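## Task

Pick up the carton marked R37 from the bench and set it on the counter. Every other carton on the bench has to finish exactly as it stood. The robot must not tip over or finish leaning, or the task fails. The carton must rest on the counter by itself at the end; if only the robot is keeping it there, it is not done.

## Robot and tools

ROBOT. A Hello Robot Stretch 4 in a physics simulator, with a single arm. It has an omni-wheel base, a lift that slides up a mast, a telescoping arm that reaches straight forward, a wrist with yaw, pitch and roll, and a two-finger gripper. It is about 1.6 m tall, and the base rim lies within 0.23 m of the base origin. It has four cameras on its body: head_camera, head_left_camera, head_right_camera and wrist_camera. A loose object may occasionally get a brief push from outside.

FRAMES. Base frame: origin on the floor beneath the base centre, x forward, y left, z up. hand_pose is reported in this frame. It is the point between the open fingertips (URDF link pinch). With all wrist joints at 0 its axes line up with the base frame. The printed value may be slightly wrong. The odometry frame is the base frame as it stood when the scene began. base_odometry counts only wheel rotation, so slipping shows up as travel. Its heading runs from -3.142 to 3.142 and is positive to the left.

TOOLS.
execute_actions(actions, cameras): actions holds one action or is empty. An empty list only reports state and images. cameras lists which images to return: null, omitted or ["all"] gives every camera, and [] gives none. An action contains "base", "joints" or both, plus optional "pace" and "contact_limits". Alternatively it contains only {"end_of_arm": "enable_torque"}, which restores any wrist or gripper motor that has switched itself off, holding it where it is. Everything in one action starts together and may finish at different times.
- base: exactly one key, and it is a relative offset from where the base last measured itself. translate_m is a forward (+) or backward move in metres, from -2 to 2. strafe_m is a sideways move in metres, left positive, from -2 to 2. rotate_rad is a turn on the spot in radians, counter-clockwise from above positive, from -3.2 to 3.2.
- joints: absolute targets by name, not offsets. lift_m 0 to 1.2 m. arm_m 0 to 0.55 m of extension. wrist_yaw_rad -1.134 to 4.276: 0 points forward, positive turns left, 3.14 is folded back, and above 3.4 the arm may block it. wrist_pitch_rad -1.117 to 4.259: 0 is level, 1.57 points straight down. wrist_roll_rad -1.117 to 4.259: at 0 both fingers are level, and positive turns clockwise as seen from behind the gripper. gripper_m -0.038 to 0.141 m is the fingertip gap; below 0 the tips press together. The done tolerances are: lift and arm ±0.004, yaw ±0.02, pitch ±0.05, roll ±0.02, gripper ±0.004. A joint target outside its range gets clamped, and the result reports that. Any other out-of-range value or an unknown key rejects the entire call.
- pace: "slow", "default", "fast" or "max". Top base speeds are 0.1/0.3/0.4/0.6 m/s and 1/2/3/4 rad/s. With the lift above 0.2 these drop, down to 0.3 m/s and 1 rad/s at lift 1.2.
- contact_limits: {"arm_m": 0 to 0.75}, default 0.5. Lower values stop the arm at a lighter push.
No single action may run longer than 15 s. A joint or the base that you leave out of an action may still be driving toward its earlier target. Once a result reports a stop, the later execute_actions, wait and finished_scene calls in that same reply are skipped.

wait(seconds 0 to 10): commands nothing and returns the same state and images as an empty action.
zoom_image(camera, region [x0,y0,x1,y1] in pixels, at most 504x504): a closer look at that camera's latest full image.
read_manual(section "licences"): licence texts only.
finished_scene(scene): ends the numbered scene for good and reports whether the task was done. The result then gives the next task. Replying without any tool call ends all remaining scenes.

RESULT LINES. base_status and joint_status: "done"; "off_target", meaning it stopped short and may still be pushing; "contact_stop_at_<key>", meaning it hit something, gave up its target and holds; "limit_stop_at_<name>", meaning a built-in limit stopped it; "time_out"; "torque_fault", meaning a wrist or gripper motor went limp, so send enable_torque. on_its_own covers what the call did not command, and there "held at" means the target being held. After a contact stop the lift, arm or wheels go slack: a slack lift can sink under a load, and slack wheels can roll. limit_stop_at_tilt means the robot leans more than 6 degrees, and lift, arm and wheels ignore commands until it straightens. limit_stop_at_own_body is a self-collision stop; moving away from the body is still allowed. It happens more easily with pitch below -0.2 and roll below -0.4 or above 4. To unfold at the start, send lift_m 0.4 with wrist_yaw_rad 0.
lidar_m: 12 distances in metres from the base origin, one per 30-degree sector. Sector 1 is straight ahead, then counter-clockwise (4 left, 7 behind, 10 right). "-" means nothing seen, or something closer than 0.25 m. The lidar sees from about 0.15 m up, so table tops count. It can miss glass, thin legs and things behind.
wrist_depth_mm: a 7x7 grid of median depths from the top left, 100 to 2000 mm. The robot's own body appears in it, and clear objects are left out.
turned_by_wheels vs turned_by_imu: a gap above about 0.1 rad means a collision or slip. base_tilt is in degrees, forward and right positive, with a fixed bias of up to 1.5.
motor_effort is a percentage, positive toward larger joint values, with the peak in brackets. Readings are noisy and offset. For wheel_0 to wheel_2, positive turns the base right. A load in a level gripper moves the pitch effort further from 0.

GRIPPING. Command a gap smaller than the carton's width. A tighter command squeezes harder and draws the carton toward the wrist, and opening pushes it back out. Neither the gripper reading nor "done" confirms a hold. With commanded values of 0 or more, look for a clear shift in the gripper effort. If the fingertips catch on a surface beneath them, raise the lift.

CAUTION. Avoid drops, slams and hard pushes, and do not bump the other cartons. Do not drive or turn with more than 1 kg held and arm_m above 0.2, especially at fast paces. Keep pushes light and the gripper low. More than about 2 kg in a level gripper can cause a torque fault. Let go only once the carton sits on the counter, then move away so it stands by itself.

Each tool is called after "Emit:" as name([rows], argument=value, ...), one row to a line, values as JSON.

## Session

Emit:
execute_actions(actions=[])

Scene clock: 0.00 s.
base_odometry: x=+0.000 y=+0.000 heading=+0.000 (m, m, rad; odometry frame)
turned_by_wheels: +0.000 (rad since the last result)
turned_by_imu: +0.000 (rad since the last result)
base_tilt: forward=-0.3 right=+0.5 (deg)
lidar_m: 1.63 1.56 1.74 0.76 0.78 0.82 1.34 2.52 0.77 0.63 0.60 0.69
base_status: not commanded
joint_positions: lift_m=+0.151 arm_m=-0.003 wrist_yaw_rad=+3.114 wrist_pitch_rad=-0.012 wrist_roll_rad=+0.001 gripper_m=+0.057
joint_status: not commanded
motor_effort: lift_m=+18 arm_m=+0 wrist_yaw_rad=+3 wrist_pitch_rad=-9 wrist_roll_rad=+0 gripper_m=-5 wheel_0=+0 wheel_1=+0 wheel_2=+0 (%)
hand_pose: x=-0.1176 y=+0.0953 z=+0.3328 quat_wxyz=(+0.014, +0.006, +0.001, +1.000) (m; base frame)
wrist_depth_mm: - 140 - - - 917 768 / - 119 167 - 1308 931 750 / - 121 167 - 1308 946 768 / 115 140 240 - 1308 931 759 / 1756 - - - 1255 931 759 / 1118 1255 198 1308 193 976 778 / 798 798 904 120 917 798 788
pictures: head_camera, head_left_camera, head_right_camera, wrist_camera
Images, in order (width x height): head_camera 420x560, head_left_camera 420x672, head_right_camera 420x672, wrist_camera 616x392.

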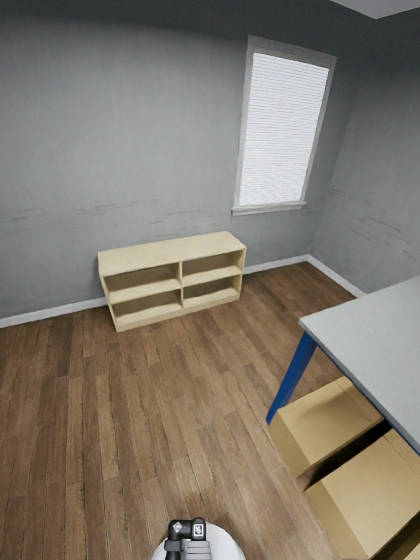

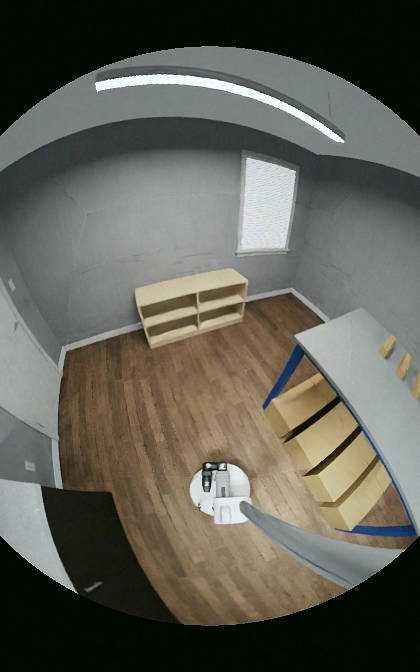

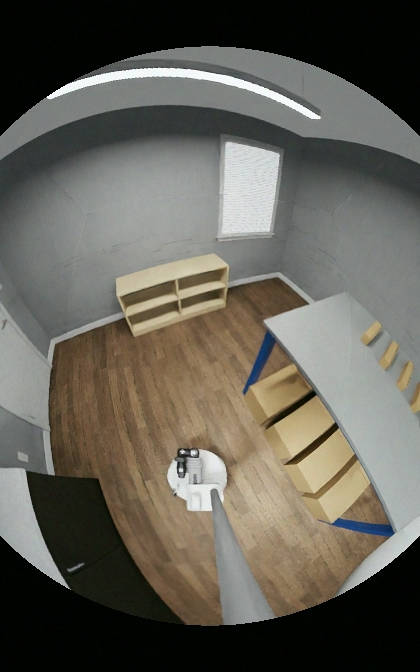

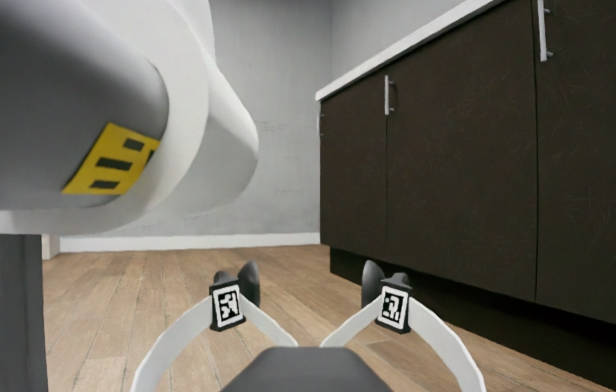

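Emit:
execute_actions([
  {"base":{"rotate_rad":-1.3},"joints":{"lift_m":1.0,"wrist_yaw_rad":0,"gripper_m":0.14}},
])

Scene clock: 5.07 s.
base_odometry: x=+0.000 y=+0.000 heading=-1.300 (m, m, rad; odometry frame)
turned_by_wheels: -1.300 (rad since the last result)
turned_by_imu: -1.297 (rad since the last result)
base_tilt: forward=-0.3 right=+0.3 (deg)
lidar_m: 0.57 0.62 0.80 1.57 2.05 1.52 0.74 0.80 1.01 2.73 1.00 0.66
base_status: done
joint_positions: lift_m=+1.000 arm_m=-0.003 wrist_yaw_rad=+0.000 wrist_pitch_rad=-0.012 wrist_roll_rad=+0.001 gripper_m=+0.140
joint_status: all done
motor_effort: lift_m=+20(21) arm_m=+0(1) wrist_yaw_rad=+1(8) wrist_pitch_rad=-7(7) wrist_roll_rad=+0(2) gripper_m=+0(4) wheel_0=+1(8) wheel_1=+0(6) wheel_2=+0(1) (%)
hand_pose: x=+0.4569 y=-0.0873 z=+1.1815 quat_wxyz=(+1.000, +0.001, -0.006, +0.000) (m; base frame)
wrist_depth_mm: - - - - - - - / - - - - - - - / - - - - - - - / - - - - - - - / - - - - - - - / 991 842 866 960 946 854 1025 / 691 676 732 124 741 683 707
pictures: head_camera, head_left_camera, head_right_camera, wrist_camera
Images, in order (width x height): head_camera 420x560, head_left_camera 420x672, head_right_camera 420x672, wrist_camera 616x392.

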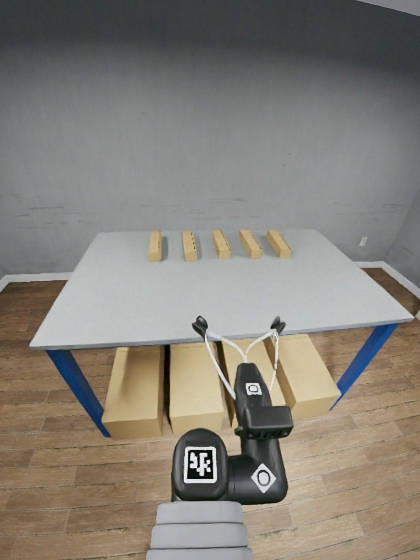

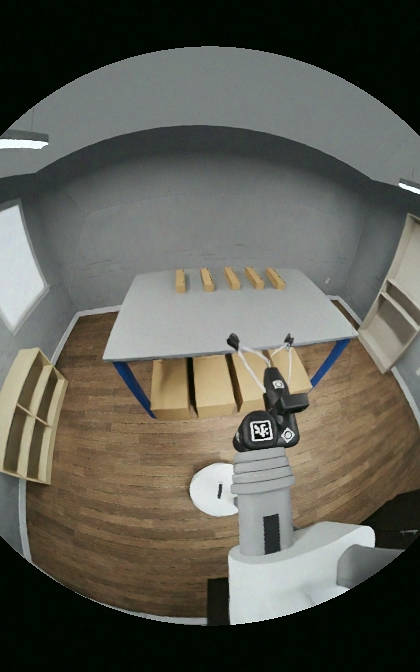

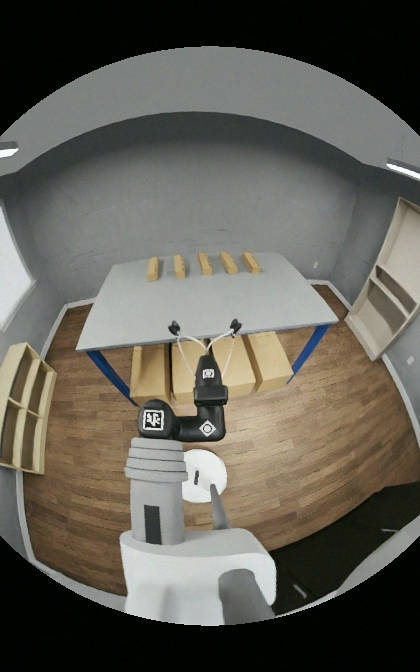

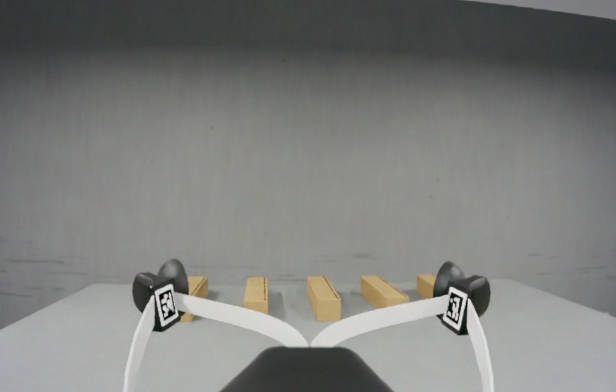

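Emit:
zoom_image(camera="head_camera", region=[130,210,310,280])

Emit:
execute_actions([
  {"base":{"rotate_rad":0.1},"joints":{"arm_m":0.4,"wrist_pitch_rad":0.5}},
], cameras=["head_camera","wrist_camera"])

Region (130, 210, 310, 280) of head_camera's 420x560 image, scaled by 2.800, with more detail than that image has.

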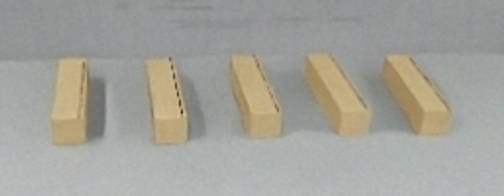

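Scene clock: 8.63 s.
base_odometry: x=+0.000 y=+0.000 heading=-1.200 (m, m, rad; odometry frame)
turned_by_wheels: +0.100 (rad since the last result)
turned_by_imu: +0.099 (rad since the last result)
base_tilt: forward=-0.2 right=+0.4 (deg)
lidar_m: 0.57 0.64 1.68 1.56 1.99 1.46 0.76 0.81 1.13 2.50 0.91 0.62
base_status: done
joint_positions: lift_m=+1.000 arm_m=+0.398 wrist_yaw_rad=+0.000 wrist_pitch_rad=+0.502 wrist_roll_rad=+0.001 gripper_m=+0.140
joint_status: all done
motor_effort: lift_m=+20(20) arm_m=+10(8) wrist_yaw_rad=+2(1) wrist_pitch_rad=-6(6) wrist_roll_rad=+0(1) gripper_m=+1(1) wheel_0=+0(3) wheel_1=+0(4) wheel_2=-1(7) (%)
hand_pose: x=+0.8222 y=-0.0874 z=+1.0392 quat_wxyz=(+0.969, +0.001, +0.248, +0.000) (m; base frame)
wrist_depth_mm: 1537 1537 1537 1576 1537 1537 1537 / 1661 1708 1708 1708 1661 1661 1708 / 778 778 715 707 668 661 691 / 564 564 559 554 564 559 549 / 442 445 449 442 442 442 439 / 362 340 343 368 342 340 362 / 315 310 322 124 320 307 315
pictures: head_camera, wrist_camera
Images, in order (width x height): head_camera 420x560, wrist_camera 616x392.

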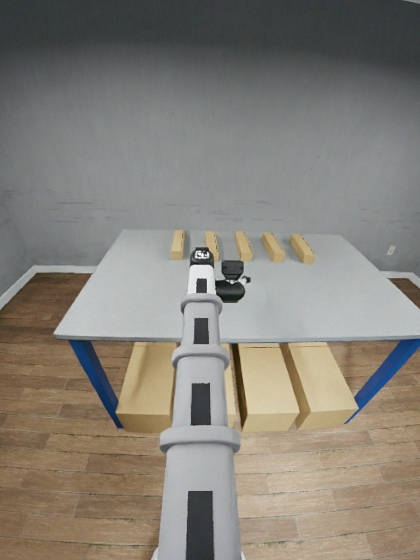

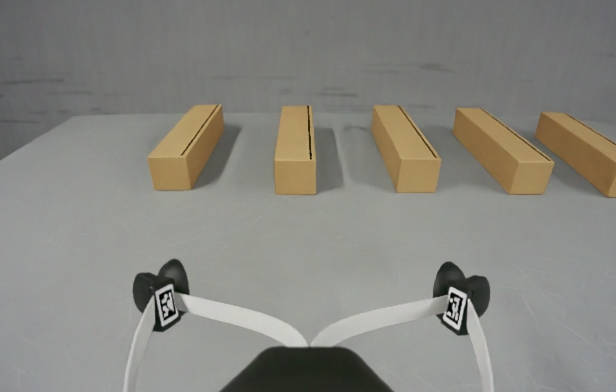

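Emit:
zoom_image(camera="wrist_camera", region=[130,80,616,220])

Region (130, 80, 616, 220) of wrist_camera's 616x392 image, scaled by 1.037; it fills the top 145 rows of this view, and the rest is white.

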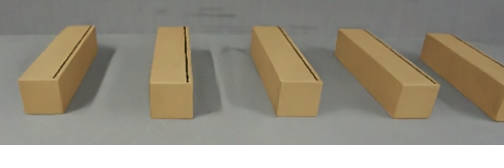

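Emit:
execute_actions([
  {"base":{"strafe_m":1.0},"joints":{"arm_m":0,"wrist_yaw_rad":-1.1,"wrist_pitch_rad":0.3}},
], cameras=["head_camera"])

Emit:
execute_actions([
  {"base":{"translate_m":1.2}},
])

Scene clock: 17.77 s.
base_odometry: x=+0.932 y=+0.363 heading=-1.200 (m, m, rad; odometry frame)
turned_by_wheels: +0.000 (rad since the last result)
turned_by_imu: -0.005 (rad since the last result)
base_tilt: forward=-0.3 right=+0.4 (deg)
lidar_m: 2.32 0.88 0.61 0.57 1.05 1.44 1.36 1.16 1.14 3.49 0.89 0.78
base_status: done
joint_positions: lift_m=+1.000 arm_m=+0.002 wrist_yaw_rad=-1.100 wrist_pitch_rad=+0.302 wrist_roll_rad=+0.001 gripper_m=+0.140
joint_status: all done
motor_effort: lift_m=+20(21) arm_m=-9(9) wrist_yaw_rad=+3(11) wrist_pitch_rad=-7(11) wrist_roll_rad=-1(4) gripper_m=-2(1) wheel_0=+1(7) wheel_1=+0(6) wheel_2=+0(2) (%)
hand_pose: x=+0.2195 y=-0.2851 z=+1.0921 quat_wxyz=(+0.843, +0.079, +0.128, -0.517) (m; base frame)
wrist_depth_mm: 1921 - - - - - - / 1983 - - - - - - / 1983 1576 1618 1756 - - - / 931 931 931 - - - - / - 691 1921 - - - - / 1983 1430 1499 1618 1863 1808 1983 / 1281 1182 1336 124 1708 1661 1618
pictures: head_camera
Images, in order (width x height): head_camera 420x560.

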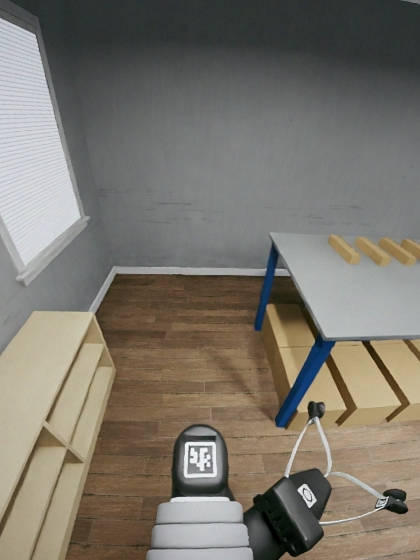

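Scene clock: 23.27 s.
base_odometry: x=+1.367 y=-0.756 heading=-1.200 (m, m, rad; odometry frame)
turned_by_wheels: +0.000 (rad since the last result)
turned_by_imu: -0.003 (rad since the last result)
base_tilt: forward=-0.3 right=+0.3 (deg)
lidar_m: 1.14 1.17 1.01 0.62 0.66 0.86 2.56 0.67 0.48 0.44 0.46 1.15
base_status: done
joint_positions: lift_m=+1.000 arm_m=+0.002 wrist_yaw_rad=-1.100 wrist_pitch_rad=+0.302 wrist_roll_rad=+0.001 gripper_m=+0.140
joint_status: not commanded
motor_effort: lift_m=+20(20) arm_m=-9(9) wrist_yaw_rad=+3(3) wrist_pitch_rad=-8(6) wrist_roll_rad=-1(2) gripper_m=-1(1) wheel_0=-1(2) wheel_1=-1(4) wheel_2=+0(11) (%)
hand_pose: x=+0.2195 y=-0.2851 z=+1.0921 quat_wxyz=(+0.843, +0.079, +0.128, -0.517) (m; base frame)
wrist_depth_mm: 904 1078 1397 - - - - / 917 1118 1464 - - - - / 931 1138 1537 - - - - / 960 1182 1537 - - 854 854 / 976 1160 1661 - 661 654 627 / 1008 1118 1537 500 473 442 488 / 1042 1255 1661 124 433 397 407
pictures: head_camera, head_left_camera, head_right_camera, wrist_camera
Images, in order (width x height): head_camera 420x560, head_left_camera 420x672, head_right_camera 420x672, wrist_camera 616x392.

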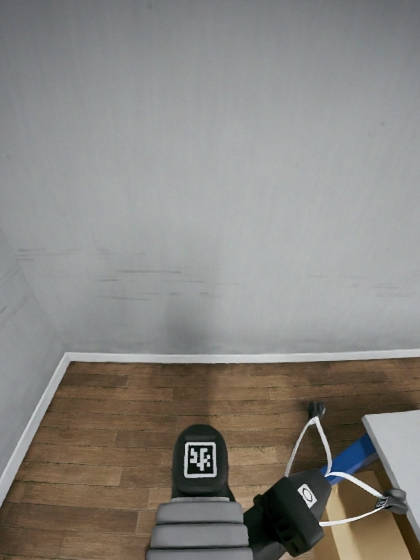

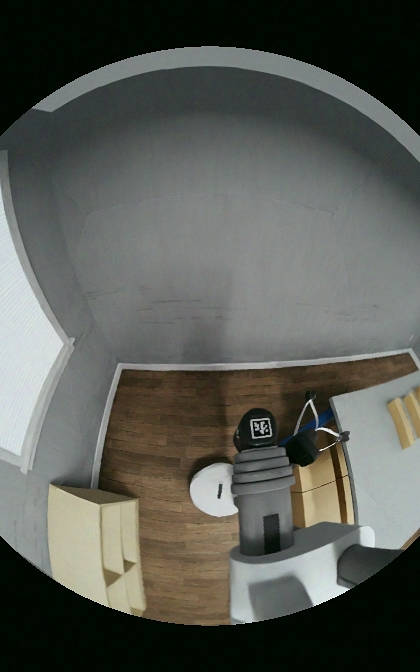

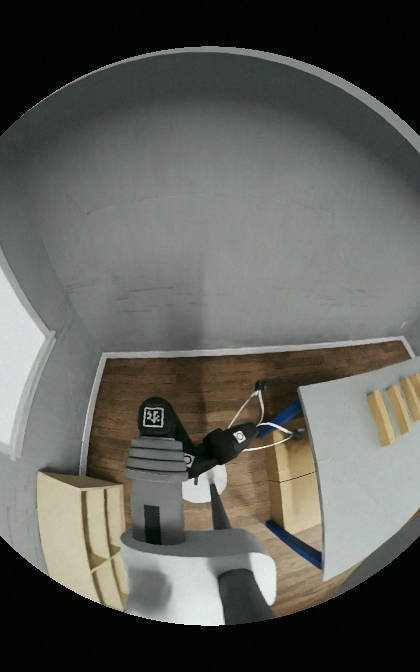

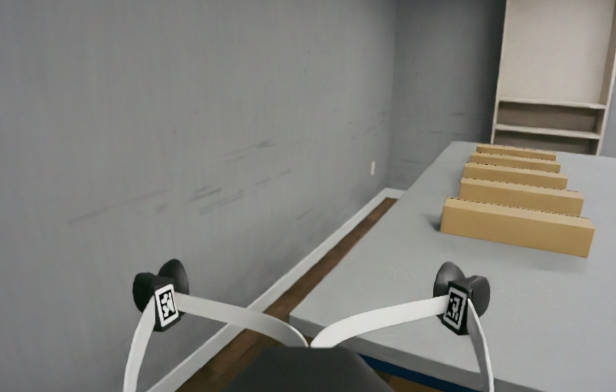

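Emit:
execute_actions([
  {"base":{"translate_m":0.78}},
], cameras=[])

Emit:
execute_actions([
  {"base":{"rotate_rad":-3.14}},
], cameras=[])

Emit:
execute_actions([
  {"base":{"strafe_m":1.1},"joints":{"wrist_yaw_rad":0,"wrist_pitch_rad":0.4}},
], cameras=["head_camera","wrist_camera"])

Scene clock: 28.97 s.
base_odometry: x=+1.650 y=-1.483 heading=-1.200 (m, m, rad; odometry frame)
turned_by_wheels: +0.000 (rad since the last result)
turned_by_imu: -0.003 (rad since the last result)
base_tilt: forward=-0.3 right=+0.4 (deg)
lidar_m: 0.34 0.38 0.51 0.96 1.02 1.13 3.37 0.67 0.63 1.48 0.50 0.36
base_status: done
joint_positions: lift_m=+1.000 arm_m=+0.002 wrist_yaw_rad=-1.100 wrist_pitch_rad=+0.302 wrist_roll_rad=+0.001 gripper_m=+0.140
joint_status: not commanded
motor_effort: lift_m=+20(20) arm_m=-9(10) wrist_yaw_rad=+2(2) wrist_pitch_rad=-7(7) wrist_roll_rad=-1(2) gripper_m=-1(2) wheel_0=+0(4) wheel_1=+0(2) wheel_2=+1(7) (%)
hand_pose: x=+0.2195 y=-0.2851 z=+1.0921 quat_wxyz=(+0.843, +0.079, +0.128, -0.517) (m; base frame)
wrist_depth_mm: 211 256 334 473 809 - - / 216 265 347 496 878 - - / 221 272 357 521 917 - - / 227 279 373 544 1025 - - / 231 278 384 574 1160 - - / 236 263 366 569 1025 1808 1983 / 240 287 404 124 1537 1618 1661
pictures: none
No camera images: the call's "cameras" was empty. Leave "cameras" out to get every camera's image.

Scene clock: 32.20 s.
base_odometry: x=+1.650 y=-1.483 heading=+1.943 (m, m, rad; odometry frame)
turned_by_wheels: -3.140 (rad since the last result)
turned_by_imu: -3.129 (rad since the last result)
base_tilt: forward=-0.3 right=+0.5 (deg)
lidar_m: 3.06 0.61 0.62 1.47 0.51 0.30 0.34 0.36 0.50 0.95 0.98 1.09
base_status: done
joint_positions: lift_m=+1.000 arm_m=+0.002 wrist_yaw_rad=-1.100 wrist_pitch_rad=+0.302 wrist_roll_rad=+0.001 gripper_m=+0.140
joint_status: not commanded
motor_effort: lift_m=+19(20) arm_m=-9(9) wrist_yaw_rad=+2(2) wrist_pitch_rad=-6(6) wrist_roll_rad=-2(0) gripper_m=-2(1) wheel_0=+1(5) wheel_1=+1(3) wheel_2=-1(6) (%)
hand_pose: x=+0.2196 y=-0.2851 z=+1.0922 quat_wxyz=(+0.843, +0.079, +0.128, -0.517) (m; base frame)
wrist_depth_mm: 1499 1255 1118 960 878 768 715 / 1576 1308 1160 1008 891 788 723 / 1708 1430 1205 1025 946 831 750 / 1756 1499 1281 1098 960 866 778 / 1308 1336 1281 1182 1025 866 820 / 1336 1042 1205 1182 1025 891 854 / 1464 1138 1336 124 1118 976 878
pictures: none
No camera images: the call's "cameras" was empty. Leave "cameras" out to get every camera's image.

Scene clock: 37.27 s.
base_odometry: x=+0.625 y=-1.883 heading=+1.943 (m, m, rad; odometry frame)
turned_by_wheels: +0.000 (rad since the last result)
turned_by_imu: -0.004 (rad since the last result)
base_tilt: forward=-0.3 right=+0.3 (deg)
lidar_m: 0.41 0.43 0.61 1.42 0.53 0.35 0.33 0.36 0.51 1.45 0.63 0.41
base_status: done
joint_positions: lift_m=+1.000 arm_m=+0.002 wrist_yaw_rad=+0.000 wrist_pitch_rad=+0.402 wrist_roll_rad=+0.001 gripper_m=+0.140
joint_status: all done
motor_effort: lift_m=+19(19) arm_m=-9(9) wrist_yaw_rad=+2(8) wrist_pitch_rad=-7(4) wrist_roll_rad=-2(2) gripper_m=-1(1) wheel_0=+1(6) wheel_1=-1(5) wheel_2=+0(1) (%)
hand_pose: x=+0.4380 y=-0.0875 z=+1.0652 quat_wxyz=(+0.980, +0.001, +0.200, +0.000) (m; base frame)
wrist_depth_mm: - - - - - - - / - - - - - - - / 1118 1078 1078 1060 1078 1078 - / 615 661 661 627 668 699 715 / 477 442 530 473 492 500 525 / 413 384 392 399 392 387 415 / 349 347 362 124 364 347 353
pictures: head_camera, wrist_camera
Images, in order (width x height): head_camera 420x560, wrist_camera 616x392.

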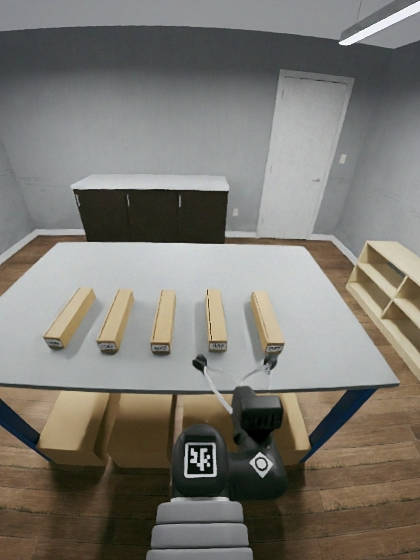

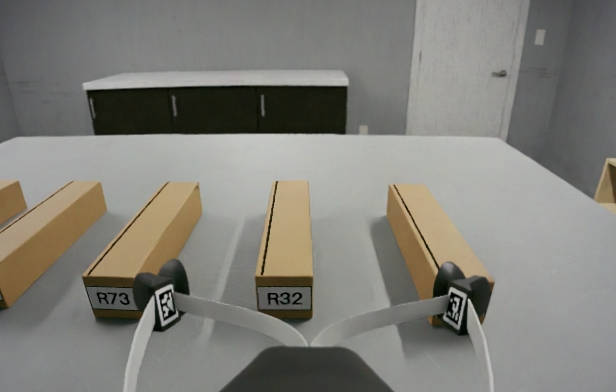

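Emit:
zoom_image(camera="head_camera", region=[30,280,310,380])

Region (30, 280, 310, 380) of head_camera's 420x560 image, scaled by 1.800, with more detail than that image has; it fills the top 180 rows of this view, and the rest is white.

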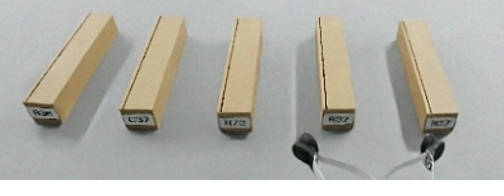

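Emit:
execute_actions([
  {"base":{"strafe_m":-0.165},"joints":{"lift_m":1.08}},
], cameras=["wrist_camera"])

Emit:
execute_actions([
  {"joints":{"arm_m":0.35,"wrist_pitch_rad":0.8}},
], cameras=["head_camera","wrist_camera"])

Scene clock: 43.03 s.
base_odometry: x=+0.779 y=-1.823 heading=+1.943 (m, m, rad; odometry frame)
turned_by_wheels: +0.000 (rad since the last result)
turned_by_imu: -0.001 (rad since the last result)
base_tilt: forward=-0.3 right=+0.4 (deg)
lidar_m: 0.40 0.43 0.59 1.46 0.49 0.37 0.32 0.36 0.51 1.48 0.60 0.44
base_status: done
joint_positions: lift_m=+1.080 arm_m=+0.002 wrist_yaw_rad=+0.000 wrist_pitch_rad=+0.402 wrist_roll_rad=+0.001 gripper_m=+0.140
joint_status: all done
motor_effort: lift_m=+21(18) arm_m=-9(9) wrist_yaw_rad=+2(3) wrist_pitch_rad=-4(4) wrist_roll_rad=+0(0) gripper_m=-3(1) wheel_0=+0(7) wheel_1=+0(5) wheel_2=+0(2) (%)
hand_pose: x=+0.4380 y=-0.0875 z=+1.1451 quat_wxyz=(+0.980, +0.001, +0.200, +0.000) (m; base frame)
wrist_depth_mm: - - - - - - - / - - - - - - - / - - - - - - - / 904 917 904 904 904 - - / 597 640 634 640 676 668 - / 484 455 504 480 512 492 554 / 436 436 462 125 462 442 452
pictures: wrist_camera
Images, in order (width x height): wrist_camera 616x392.

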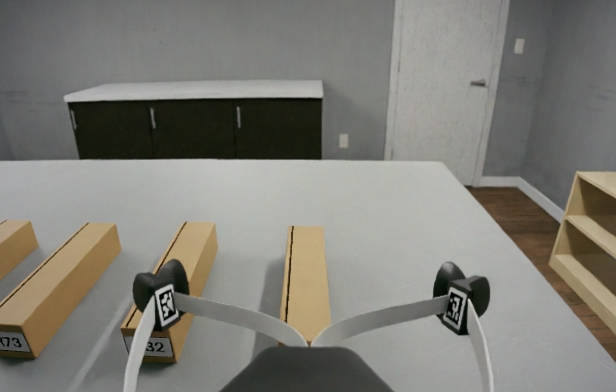

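Scene clock: 45.20 s.
base_odometry: x=+0.779 y=-1.823 heading=+1.943 (m, m, rad; odometry frame)
turned_by_wheels: +0.000 (rad since the last result)
turned_by_imu: -0.001 (rad since the last result)
base_tilt: forward=-0.3 right=+0.5 (deg)
lidar_m: 0.40 0.44 0.59 1.45 0.52 0.37 0.35 0.36 0.54 1.47 0.61 0.46
base_status: not commanded
joint_positions: lift_m=+1.080 arm_m=+0.348 wrist_yaw_rad=+0.000 wrist_pitch_rad=+0.801 wrist_roll_rad=+0.001 gripper_m=+0.140
joint_status: all done
motor_effort: lift_m=+21(20) arm_m=+10(13) wrist_yaw_rad=+1(3) wrist_pitch_rad=-4(4) wrist_roll_rad=-1(1) gripper_m=-1(3) wheel_0=+0(0) wheel_1=+0(0) wheel_2=+0(0) (%)
hand_pose: x=+0.7199 y=-0.0874 z=+1.0507 quat_wxyz=(+0.921, +0.001, +0.390, +0.000) (m; base frame)
wrist_depth_mm: - - - - - - - / 654 647 634 634 634 647 - / 544 535 530 530 535 535 549 / 462 459 462 459 459 455 455 / 389 349 399 343 402 402 399 / 294 298 342 296 342 336 351 / 270 312 320 124 325 320 322
pictures: head_camera, wrist_camera
Images, in order (width x height): head_camera 420x560, wrist_camera 616x392.

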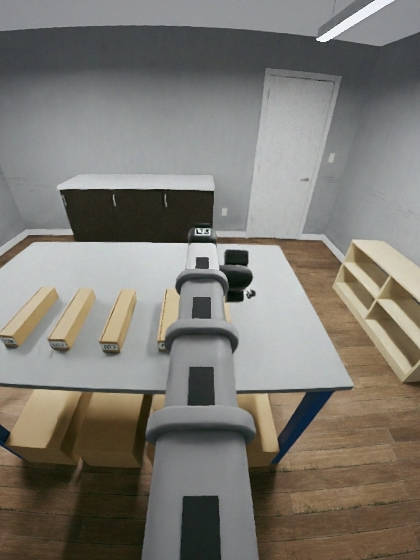

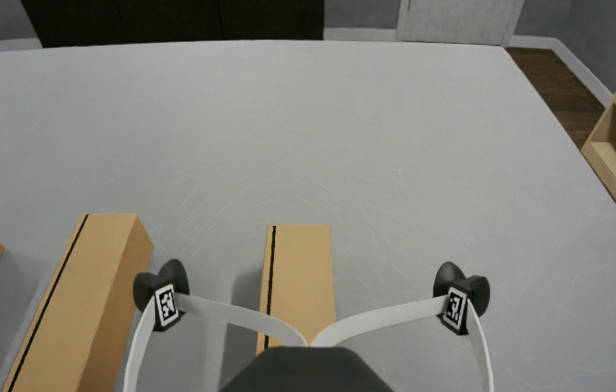

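Emit:
execute_actions([
  {"joints":{"arm_m":0.33,"lift_m":0.968,"gripper_m":0.115}},
], cameras=["head_right_camera","wrist_camera"])

Scene clock: 47.67 s.
base_odometry: x=+0.779 y=-1.823 heading=+1.943 (m, m, rad; odometry frame)
turned_by_wheels: +0.000 (rad since the last result)
turned_by_imu: -0.001 (rad since the last result)
base_tilt: forward=-0.3 right=+0.4 (deg)
lidar_m: 0.40 0.42 0.62 1.43 0.48 0.37 0.34 0.36 0.53 1.43 0.59 0.43
base_status: not commanded
joint_positions: lift_m=+0.968 arm_m=+0.332 wrist_yaw_rad=+0.000 wrist_pitch_rad=+0.799 wrist_roll_rad=+0.001 gripper_m=+0.115
joint_status: all done
motor_effort: lift_m=+13(20) arm_m=-10(11) wrist_yaw_rad=+2(1) wrist_pitch_rad=+2(6) wrist_roll_rad=-2(0) gripper_m=-1(1) wheel_0=+0(0) wheel_1=+0(0) wheel_2=+0(0) (%)
hand_pose: x=+0.7037 y=-0.0874 z=+0.9398 quat_wxyz=(+0.921, +0.001, +0.389, +0.000) (m; base frame)
wrist_depth_mm: 544 544 530 525 525 535 559 / 445 436 433 430 427 433 436 / 270 349 357 267 357 359 357 / 244 306 309 229 307 307 304 / 236 270 264 202 268 268 267 / 229 234 188 179 229 232 236 / 213 215 210 120 220 212 216
pictures: head_right_camera, wrist_camera
Images, in order (width x height): head_right_camera 420x672, wrist_camera 616x392.

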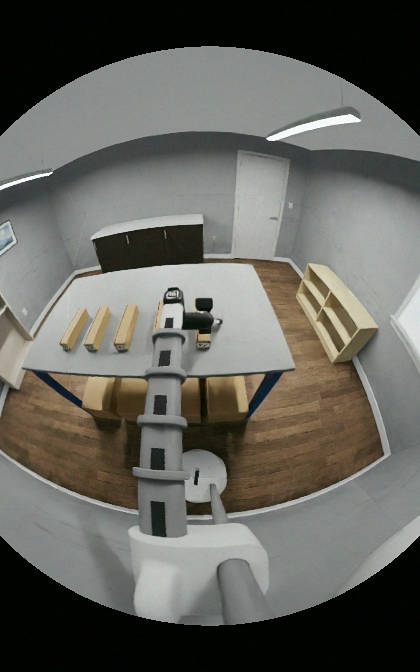

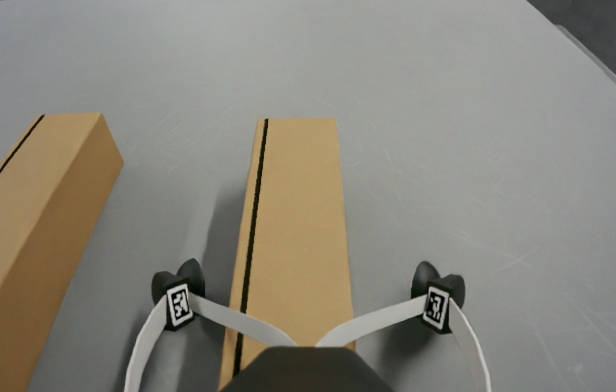

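Emit:
execute_actions([
  {"joints":{"lift_m":0.98,"gripper_m":0.0}},
], cameras=[])

Emit:
execute_actions([
  {"joints":{"lift_m":1.12}},
], cameras=["wrist_camera"])

Emit:
execute_actions([
  {"joints":{"arm_m":0.0},"base":{"strafe_m":-0.93}},
])

Emit:
zoom_image(camera="head_right_camera", region=[130,300,290,460])

Scene clock: 51.03 s.
base_odometry: x=+0.779 y=-1.823 heading=+1.943 (m, m, rad; odometry frame)
turned_by_wheels: +0.000 (rad since the last result)
turned_by_imu: -0.001 (rad since the last result)
base_tilt: forward=-0.3 right=+0.4 (deg)
lidar_m: 0.41 0.46 0.62 1.39 0.52 0.37 0.33 0.37 0.50 1.41 0.65 0.42
base_status: not commanded
joint_positions: lift_m=+0.980 arm_m=+0.332 wrist_yaw_rad=+0.000 wrist_pitch_rad=+0.802 wrist_roll_rad=+0.001 gripper_m=+0.001
joint_status: all done
motor_effort: lift_m=+20(23) arm_m=-9(10) wrist_yaw_rad=+1(1) wrist_pitch_rad=-7(5) wrist_roll_rad=-1(3) gripper_m=-32(35) wheel_0=+1(1) wheel_1=+0(0) wheel_2=+0(0) (%)
hand_pose: x=+0.7033 y=-0.0874 z=+0.9507 quat_wxyz=(+0.921, +0.001, +0.390, +0.000) (m; base frame)
wrist_depth_mm: 564 559 549 549 544 549 574 / 459 452 442 442 445 449 449 / 285 366 370 260 368 373 373 / 251 312 322 225 319 319 319 / 236 279 282 197 279 278 277 / 234 248 182 176 180 247 246 / 221 219 224 136 224 218 224
pictures: none
No camera images: the call's "cameras" was empty. Leave "cameras" out to get every camera's image.

Scene clock: 52.70 s.
base_odometry: x=+0.779 y=-1.823 heading=+1.943 (m, m, rad; odometry frame)
turned_by_wheels: +0.000 (rad since the last result)
turned_by_imu: -0.001 (rad since the last result)
base_tilt: forward=-0.3 right=+0.4 (deg)
lidar_m: 0.40 0.42 0.62 1.42 0.52 0.36 0.33 0.38 0.51 1.44 0.61 0.44
base_status: not commanded
joint_positions: lift_m=+1.120 arm_m=+0.332 wrist_yaw_rad=+0.000 wrist_pitch_rad=+0.802 wrist_roll_rad=+0.001 gripper_m=+0.001
joint_status: all done
motor_effort: lift_m=+21(24) arm_m=-9(9) wrist_yaw_rad=+1(1) wrist_pitch_rad=-4(7) wrist_roll_rad=+1(1) gripper_m=-32(33) wheel_0=+1(1) wheel_1=+0(0) wheel_2=+0(0) (%)
hand_pose: x=+0.7032 y=-0.0874 z=+1.0907 quat_wxyz=(+0.921, +0.001, +0.390, +0.000) (m; base frame)
wrist_depth_mm: - - - - - - - / 732 723 715 707 707 715 - / 609 603 597 262 591 597 1983 / 512 512 517 225 512 508 508 / 449 389 449 197 449 442 439 / 387 343 182 176 180 397 392 / 314 310 359 135 357 347 359
pictures: wrist_camera
Images, in order (width x height): wrist_camera 616x392.

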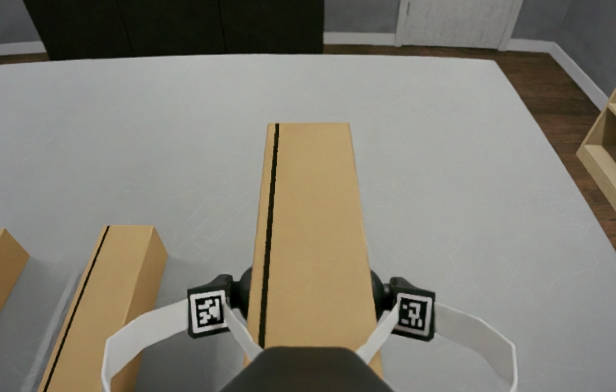

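Scene clock: 57.13 s.
base_odometry: x=+1.645 y=-1.485 heading=+1.944 (m, m, rad; odometry frame)
turned_by_wheels: +0.000 (rad since the last result)
turned_by_imu: +0.001 (rad since the last result)
base_tilt: forward=-0.3 right=+0.5 (deg)
lidar_m: 0.43 0.65 0.61 1.43 0.53 0.38 0.34 0.35 0.53 0.96 1.03 1.10
base_status: done
joint_positions: lift_m=+1.120 arm_m=+0.002 wrist_yaw_rad=+0.000 wrist_pitch_rad=+0.802 wrist_roll_rad=+0.001 gripper_m=+0.001
joint_status: all done
motor_effort: lift_m=+20(21) arm_m=-9(9) wrist_yaw_rad=+3(1) wrist_pitch_rad=-6(6) wrist_roll_rad=-1(0) gripper_m=-33(32) wheel_0=+0(9) wheel_1=+0(8) wheel_2=+0(1) (%)
hand_pose: x=+0.3731 y=-0.0874 z=+1.0906 quat_wxyz=(+0.921, +0.001, +0.390, +0.000) (m; base frame)
wrist_depth_mm: 904 - - - - 1661 1464 / 778 - - - - 1336 1308 / - - - 260 - 1430 1078 / 1397 1499 1756 224 1756 1336 960 / 1229 1281 1576 197 1537 1229 1118 / 1098 1138 182 175 180 1336 1308 / 960 1025 1229 136 1255 1205 1229
pictures: head_camera, head_left_camera, head_right_camera, wrist_camera
Images, in order (width x height): head_camera 420x560, head_left_camera 420x672, head_right_camera 420x672, wrist_camera 616x392.

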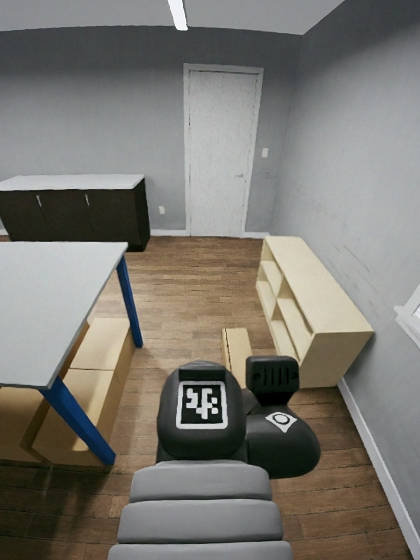

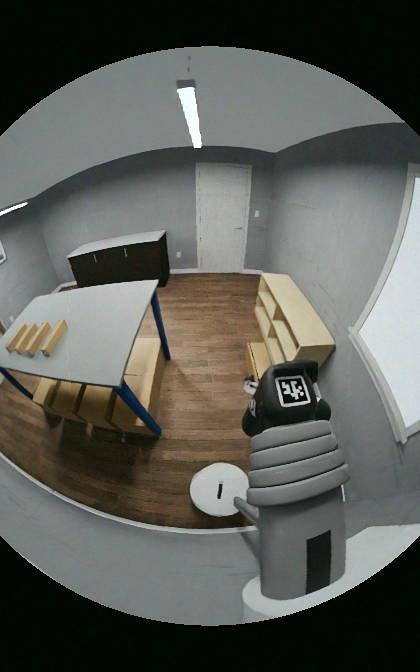

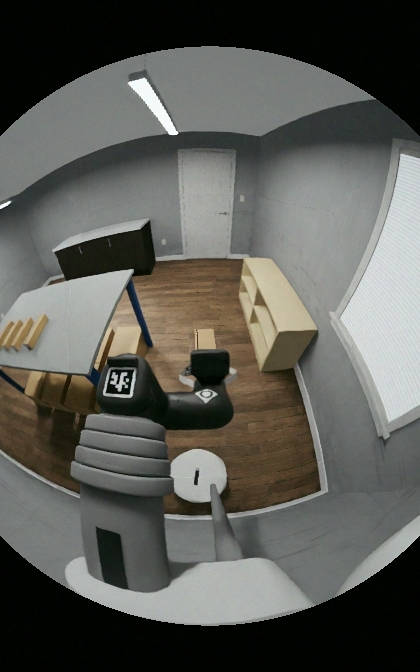

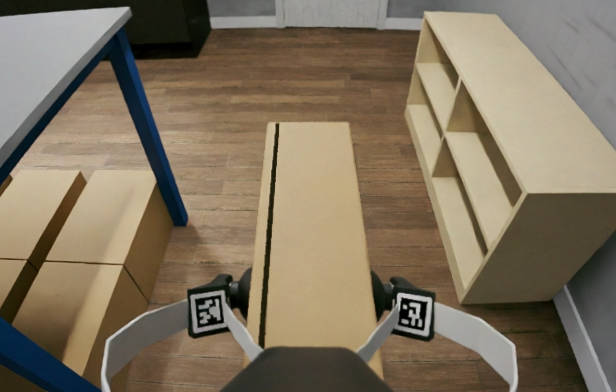

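Region (130, 300, 290, 460) of head_right_camera's 420x672 image, scaled by 3.150, with more detail than that image has.

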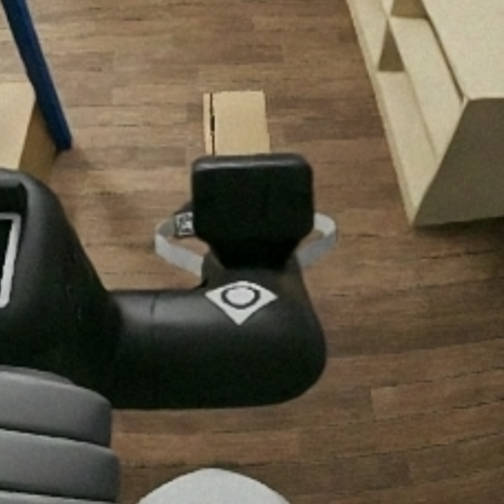

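Emit:
execute_actions([
  {"base":{"translate_m":2.0}},
], cameras=[])

Emit:
execute_actions([
  {"base":{"strafe_m":1.0},"joints":{"arm_m":0.15}},
], cameras=["head_camera","wrist_camera"])

Scene clock: 66.47 s.
base_odometry: x=+0.917 y=+0.378 heading=+1.943 (m, m, rad; odometry frame)
turned_by_wheels: +0.000 (rad since the last result)
turned_by_imu: -0.005 (rad since the last result)
base_tilt: forward=-0.4 right=+0.5 (deg)
lidar_m: 0.42 1.13 1.10 3.46 0.92 0.78 2.33 0.92 0.64 0.59 1.06 1.42
base_status: done
joint_positions: lift_m=+1.120 arm_m=+0.002 wrist_yaw_rad=+0.000 wrist_pitch_rad=+0.802 wrist_roll_rad=+0.001 gripper_m=+0.001
joint_status: not commanded
motor_effort: lift_m=+20(20) arm_m=-9(9) wrist_yaw_rad=+3(3) wrist_pitch_rad=-6(5) wrist_roll_rad=-1(0) gripper_m=-32(33) wheel_0=-1(4) wheel_1=-1(5) wheel_2=+0(7) (%)
hand_pose: x=+0.3731 y=-0.0874 z=+1.0906 quat_wxyz=(+0.921, +0.001, +0.390, +0.000) (m; base frame)
wrist_depth_mm: 1138 1138 1160 1118 1160 1098 1118 / 1205 1308 1255 1255 1229 1255 1229 / 1229 1464 1499 260 1430 1397 1366 / 1229 1661 1661 224 1576 1618 1397 / 1229 1537 1576 197 1537 1576 1430 / 1308 1397 182 176 180 1397 1336 / 1229 1229 1255 136 1229 1205 1255
pictures: none
No camera images: the call's "cameras" was empty. Leave "cameras" out to get every camera's image.

Scene clock: 71.13 s.
base_odometry: x=-0.015 y=+0.014 heading=+1.944 (m, m, rad; odometry frame)
turned_by_wheels: +0.000 (rad since the last result)
turned_by_imu: -0.003 (rad since the last result)
base_tilt: forward=-0.4 right=+0.4 (deg)
lidar_m: 0.35 0.77 1.07 2.50 0.92 0.65 0.62 0.67 1.70 1.59 1.99 0.36
base_status: done
joint_positions: lift_m=+1.120 arm_m=+0.148 wrist_yaw_rad=+0.000 wrist_pitch_rad=+0.802 wrist_roll_rad=+0.001 gripper_m=+0.001
joint_status: all done
motor_effort: lift_m=+20(20) arm_m=+9(11) wrist_yaw_rad=+2(2) wrist_pitch_rad=-5(7) wrist_roll_rad=+0(0) gripper_m=-33(32) wheel_0=+2(9) wheel_1=+0(8) wheel_2=+0(1) (%)
hand_pose: x=+0.5198 y=-0.0874 z=+1.0907 quat_wxyz=(+0.921, +0.001, +0.390, +0.000) (m; base frame)
wrist_depth_mm: 904 891 891 878 976 976 946 / 741 732 723 715 1078 1098 1060 / 603 609 609 258 1182 1229 1205 / 554 549 549 224 1366 1464 1430 / 683 683 647 197 1499 1576 1576 / 891 798 182 176 179 1366 1336 / 1229 1078 1042 136 1229 1205 1255
pictures: head_camera, wrist_camera
Images, in order (width x height): head_camera 420x560, wrist_camera 616x392.

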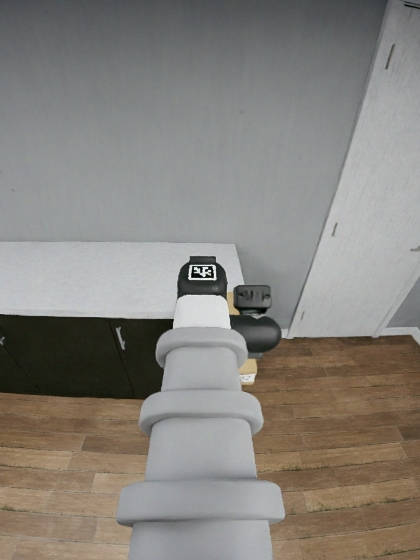

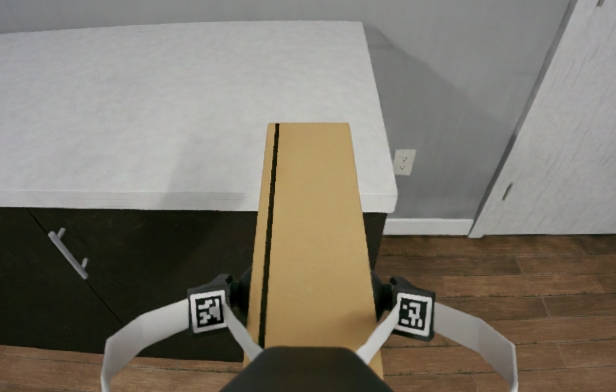

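Emit:
zoom_image(camera="head_camera", region=[220,350,280,400])

Emit:
execute_actions([
  {"base":{"strafe_m":0.3}},
], cameras=[])

Emit:
execute_actions([
  {"base":{"translate_m":0.3},"joints":{"arm_m":0.32,"lift_m":1.03}},
], cameras=["head_camera","wrist_camera"])

Region (220, 350, 280, 400) of head_camera's 420x560 image, scaled by 8.400, with more detail than that image has.

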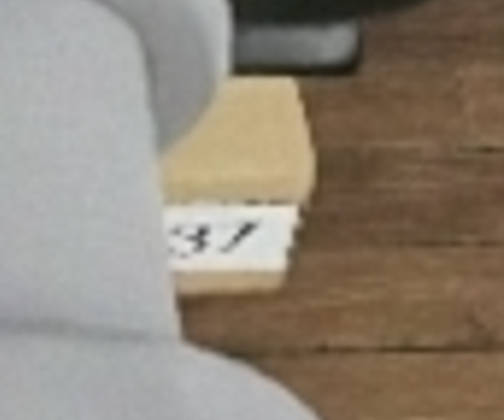

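Scene clock: 74.70 s.
base_odometry: x=-0.294 y=-0.095 heading=+1.944 (m, m, rad; odometry frame)
turned_by_wheels: +0.000 (rad since the last result)
turned_by_imu: -0.002 (rad since the last result)
base_tilt: forward=-0.2 right=+0.3 (deg)
lidar_m: 0.34 0.77 1.09 2.38 2.19 0.66 0.61 0.66 0.90 1.90 1.95 0.37
base_status: done
joint_positions: lift_m=+1.120 arm_m=+0.148 wrist_yaw_rad=+0.000 wrist_pitch_rad=+0.802 wrist_roll_rad=+0.001 gripper_m=+0.001
joint_status: not commanded
motor_effort: lift_m=+20(20) arm_m=+9(10) wrist_yaw_rad=+2(2) wrist_pitch_rad=-4(5) wrist_roll_rad=-1(1) gripper_m=-34(33) wheel_0=+1(7) wheel_1=-1(6) wheel_2=+0(0) (%)
hand_pose: x=+0.5198 y=-0.0874 z=+1.0907 quat_wxyz=(+0.921, +0.001, +0.390, +0.000) (m; base frame)
wrist_depth_mm: 904 917 891 878 891 946 976 / 750 723 723 723 715 723 1078 / 615 609 603 260 603 603 1160 / 554 544 544 225 539 535 530 / 691 683 647 197 634 661 1499 / 878 809 183 175 179 778 1336 / 1229 1078 1060 136 1025 1098 1229
pictures: none
No camera images: the call's "cameras" was empty. Leave "cameras" out to get every camera's image.

Scene clock: 77.17 s.
base_odometry: x=-0.403 y=+0.184 heading=+1.944 (m, m, rad; odometry frame)
turned_by_wheels: +0.000 (rad since the last result)
turned_by_imu: -0.001 (rad since the last result)
base_tilt: forward=-0.4 right=+0.4 (deg)
lidar_m: 0.41 0.48 0.65 2.38 2.30 0.98 0.92 0.98 1.96 1.93 0.67 0.47
base_status: done
joint_positions: lift_m=+1.030 arm_m=+0.318 wrist_yaw_rad=+0.000 wrist_pitch_rad=+0.802 wrist_roll_rad=+0.001 gripper_m=+0.001
joint_status: all done
motor_effort: lift_m=+15(19) arm_m=+9(10) wrist_yaw_rad=+2(3) wrist_pitch_rad=-7(6) wrist_roll_rad=+1(2) gripper_m=-31(33) wheel_0=-1(3) wheel_1=+0(3) wheel_2=+0(6) (%)
hand_pose: x=+0.6898 y=-0.0874 z=+1.0011 quat_wxyz=(+0.921, +0.001, +0.390, +0.000) (m; base frame)
wrist_depth_mm: 525 525 525 530 525 512 512 / 564 559 559 559 554 544 544 / 462 462 455 259 459 459 462 / 399 394 394 225 394 392 392 / 345 349 347 197 345 343 342 / 306 307 182 176 179 304 304 / 278 270 277 135 274 267 277
pictures: head_camera, wrist_camera
Images, in order (width x height): head_camera 420x560, wrist_camera 616x392.

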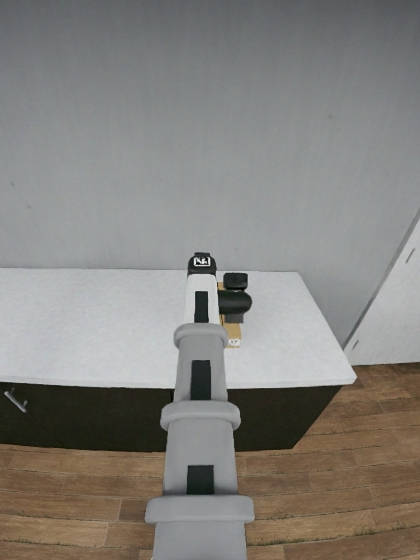

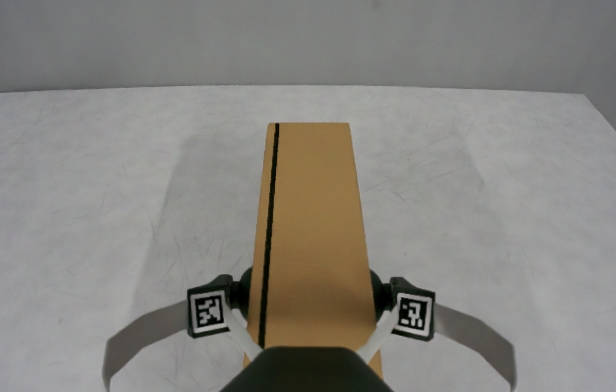

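Emit:
execute_actions([
  {"joints":{"lift_m":0.974},"pace":"slow"},
], cameras=[])

Emit:
execute_actions([
  {"joints":{"gripper_m":0.12}},
], cameras=[])

Emit:
execute_actions([
  {"joints":{"lift_m":1.12,"wrist_yaw_rad":0}},
], cameras=[])

Emit:
execute_actions([
  {"joints":{"arm_m":0}},
], cameras=["head_camera","wrist_camera"])

Scene clock: 79.93 s.
base_odometry: x=-0.403 y=+0.184 heading=+1.944 (m, m, rad; odometry frame)
turned_by_wheels: +0.000 (rad since the last result)
turned_by_imu: -0.001 (rad since the last result)
base_tilt: forward=-0.3 right=+0.3 (deg)
lidar_m: 0.43 0.47 0.67 2.40 2.31 0.97 0.90 0.99 2.00 1.91 0.65 0.49
base_status: not commanded
joint_positions: lift_m=+0.974 arm_m=+0.318 wrist_yaw_rad=+0.000 wrist_pitch_rad=+0.802 wrist_roll_rad=+0.001 gripper_m=+0.001
joint_status: all done
motor_effort: lift_m=+15(17) arm_m=+9(9) wrist_yaw_rad=+2(2) wrist_pitch_rad=-6(6) wrist_roll_rad=+1(1) gripper_m=-35(34) wheel_0=+0(1) wheel_1=+0(0) wheel_2=+0(0) (%)
hand_pose: x=+0.6898 y=-0.0874 z=+0.9451 quat_wxyz=(+0.921, +0.001, +0.390, +0.000) (m; base frame)
wrist_depth_mm: 525 530 517 508 512 517 517 / 455 449 442 442 439 442 449 / 377 368 370 263 368 368 370 / 319 319 317 225 319 315 319 / 279 278 279 198 277 277 276 / 247 247 182 175 180 246 245 / 224 217 223 136 221 216 224
pictures: none
No camera images: the call's "cameras" was empty. Leave "cameras" out to get every camera's image.

Scene clock: 82.00 s.
base_odometry: x=-0.403 y=+0.184 heading=+1.944 (m, m, rad; odometry frame)
turned_by_wheels: +0.000 (rad since the last result)
turned_by_imu: -0.001 (rad since the last result)
base_tilt: forward=-0.3 right=+0.5 (deg)
lidar_m: 0.43 0.47 0.61 2.40 2.30 0.99 0.91 0.98 2.00 1.90 0.67 0.47
base_status: not commanded
joint_positions: lift_m=+0.974 arm_m=+0.318 wrist_yaw_rad=+0.000 wrist_pitch_rad=+0.802 wrist_roll_rad=+0.001 gripper_m=+0.120
joint_status: all done
motor_effort: lift_m=+15(15) arm_m=+9(10) wrist_yaw_rad=+2(1) wrist_pitch_rad=-5(6) wrist_roll_rad=-1(1) gripper_m=+1(35) wheel_0=-1(0) wheel_1=+0(0) wheel_2=+0(0) (%)
hand_pose: x=+0.6899 y=-0.0874 z=+0.9451 quat_wxyz=(+0.921, +0.001, +0.390, +0.000) (m; base frame)
wrist_depth_mm: 525 525 517 517 517 521 517 / 459 445 442 439 442 449 445 / 375 373 368 279 368 370 368 / 320 319 320 240 317 319 317 / 279 278 278 211 278 277 277 / 247 242 202 187 213 240 246 / 224 222 224 121 223 220 224
pictures: none
No camera images: the call's "cameras" was empty. Leave "cameras" out to get every camera's image.

Scene clock: 83.67 s.
base_odometry: x=-0.403 y=+0.184 heading=+1.944 (m, m, rad; odometry frame)
turned_by_wheels: +0.000 (rad since the last result)
turned_by_imu: -0.001 (rad since the last result)
base_tilt: forward=-0.3 right=+0.3 (deg)
lidar_m: 0.43 0.48 0.67 2.36 2.32 0.98 0.91 0.99 1.99 1.92 0.67 0.45
base_status: not commanded
joint_positions: lift_m=+1.120 arm_m=+0.318 wrist_yaw_rad=+0.000 wrist_pitch_rad=+0.802 wrist_roll_rad=+0.001 gripper_m=+0.120
joint_status: all done
motor_effort: lift_m=+21(19) arm_m=+9(10) wrist_yaw_rad=+2(2) wrist_pitch_rad=-5(5) wrist_roll_rad=+0(0) gripper_m=-1(0) wheel_0=-1(1) wheel_1=+0(0) wheel_2=+0(0) (%)
hand_pose: x=+0.6899 y=-0.0874 z=+1.0907 quat_wxyz=(+0.921, +0.001, +0.390, +0.000) (m; base frame)
wrist_depth_mm: 525 525 530 525 521 517 517 / 585 591 591 585 580 574 569 / 609 603 609 603 597 609 609 / 521 517 517 517 521 512 517 / 452 455 455 399 455 449 452 / 399 397 387 353 384 392 397 / 366 359 370 121 368 362 362
pictures: none
No camera images: the call's "cameras" was empty. Leave "cameras" out to get every camera's image.

Scene clock: 85.73 s.
base_odometry: x=-0.403 y=+0.184 heading=+1.944 (m, m, rad; odometry frame)
turned_by_wheels: +0.000 (rad since the last result)
turned_by_imu: -0.001 (rad since the last result)
base_tilt: forward=-0.3 right=+0.5 (deg)
lidar_m: 0.44 0.47 0.65 2.36 2.30 0.97 0.92 0.95 2.01 1.92 0.68 0.47
base_status: not commanded
joint_positions: lift_m=+1.120 arm_m=+0.002 wrist_yaw_rad=+0.000 wrist_pitch_rad=+0.802 wrist_roll_rad=+0.001 gripper_m=+0.120
joint_status: all done
motor_effort: lift_m=+21(20) arm_m=-10(9) wrist_yaw_rad=+3(1) wrist_pitch_rad=-7(6) wrist_roll_rad=-2(0) gripper_m=-2(1) wheel_0=+0(1) wheel_1=+0(0) wheel_2=+0(0) (%)
hand_pose: x=+0.3732 y=-0.0874 z=+1.0907 quat_wxyz=(+0.921, +0.001, +0.390, +0.000) (m; base frame)
wrist_depth_mm: 842 842 831 820 820 831 831 / 750 723 732 715 723 723 931 / 615 609 609 544 603 603 991 / 521 521 525 466 521 521 517 / 459 459 459 455 455 452 452 / 525 442 427 427 421 424 488 / 668 647 627 121 609 615 1205
pictures: head_camera, wrist_camera
Images, in order (width x height): head_camera 420x560, wrist_camera 616x392.

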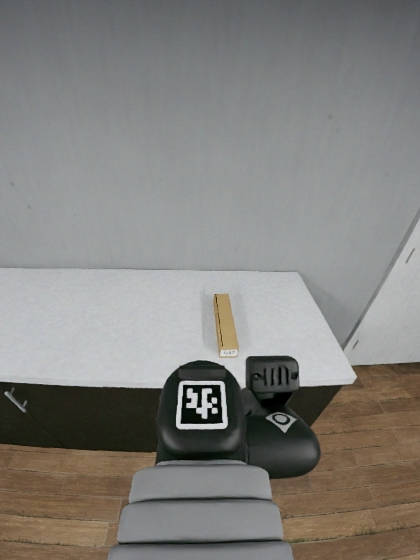

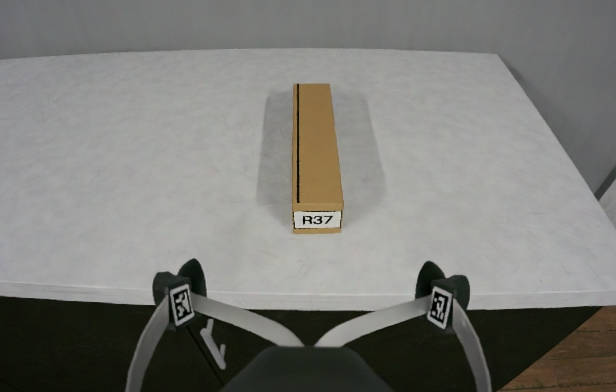

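Emit:
finished_scene(scene=1)

The scene is finished: the task was done.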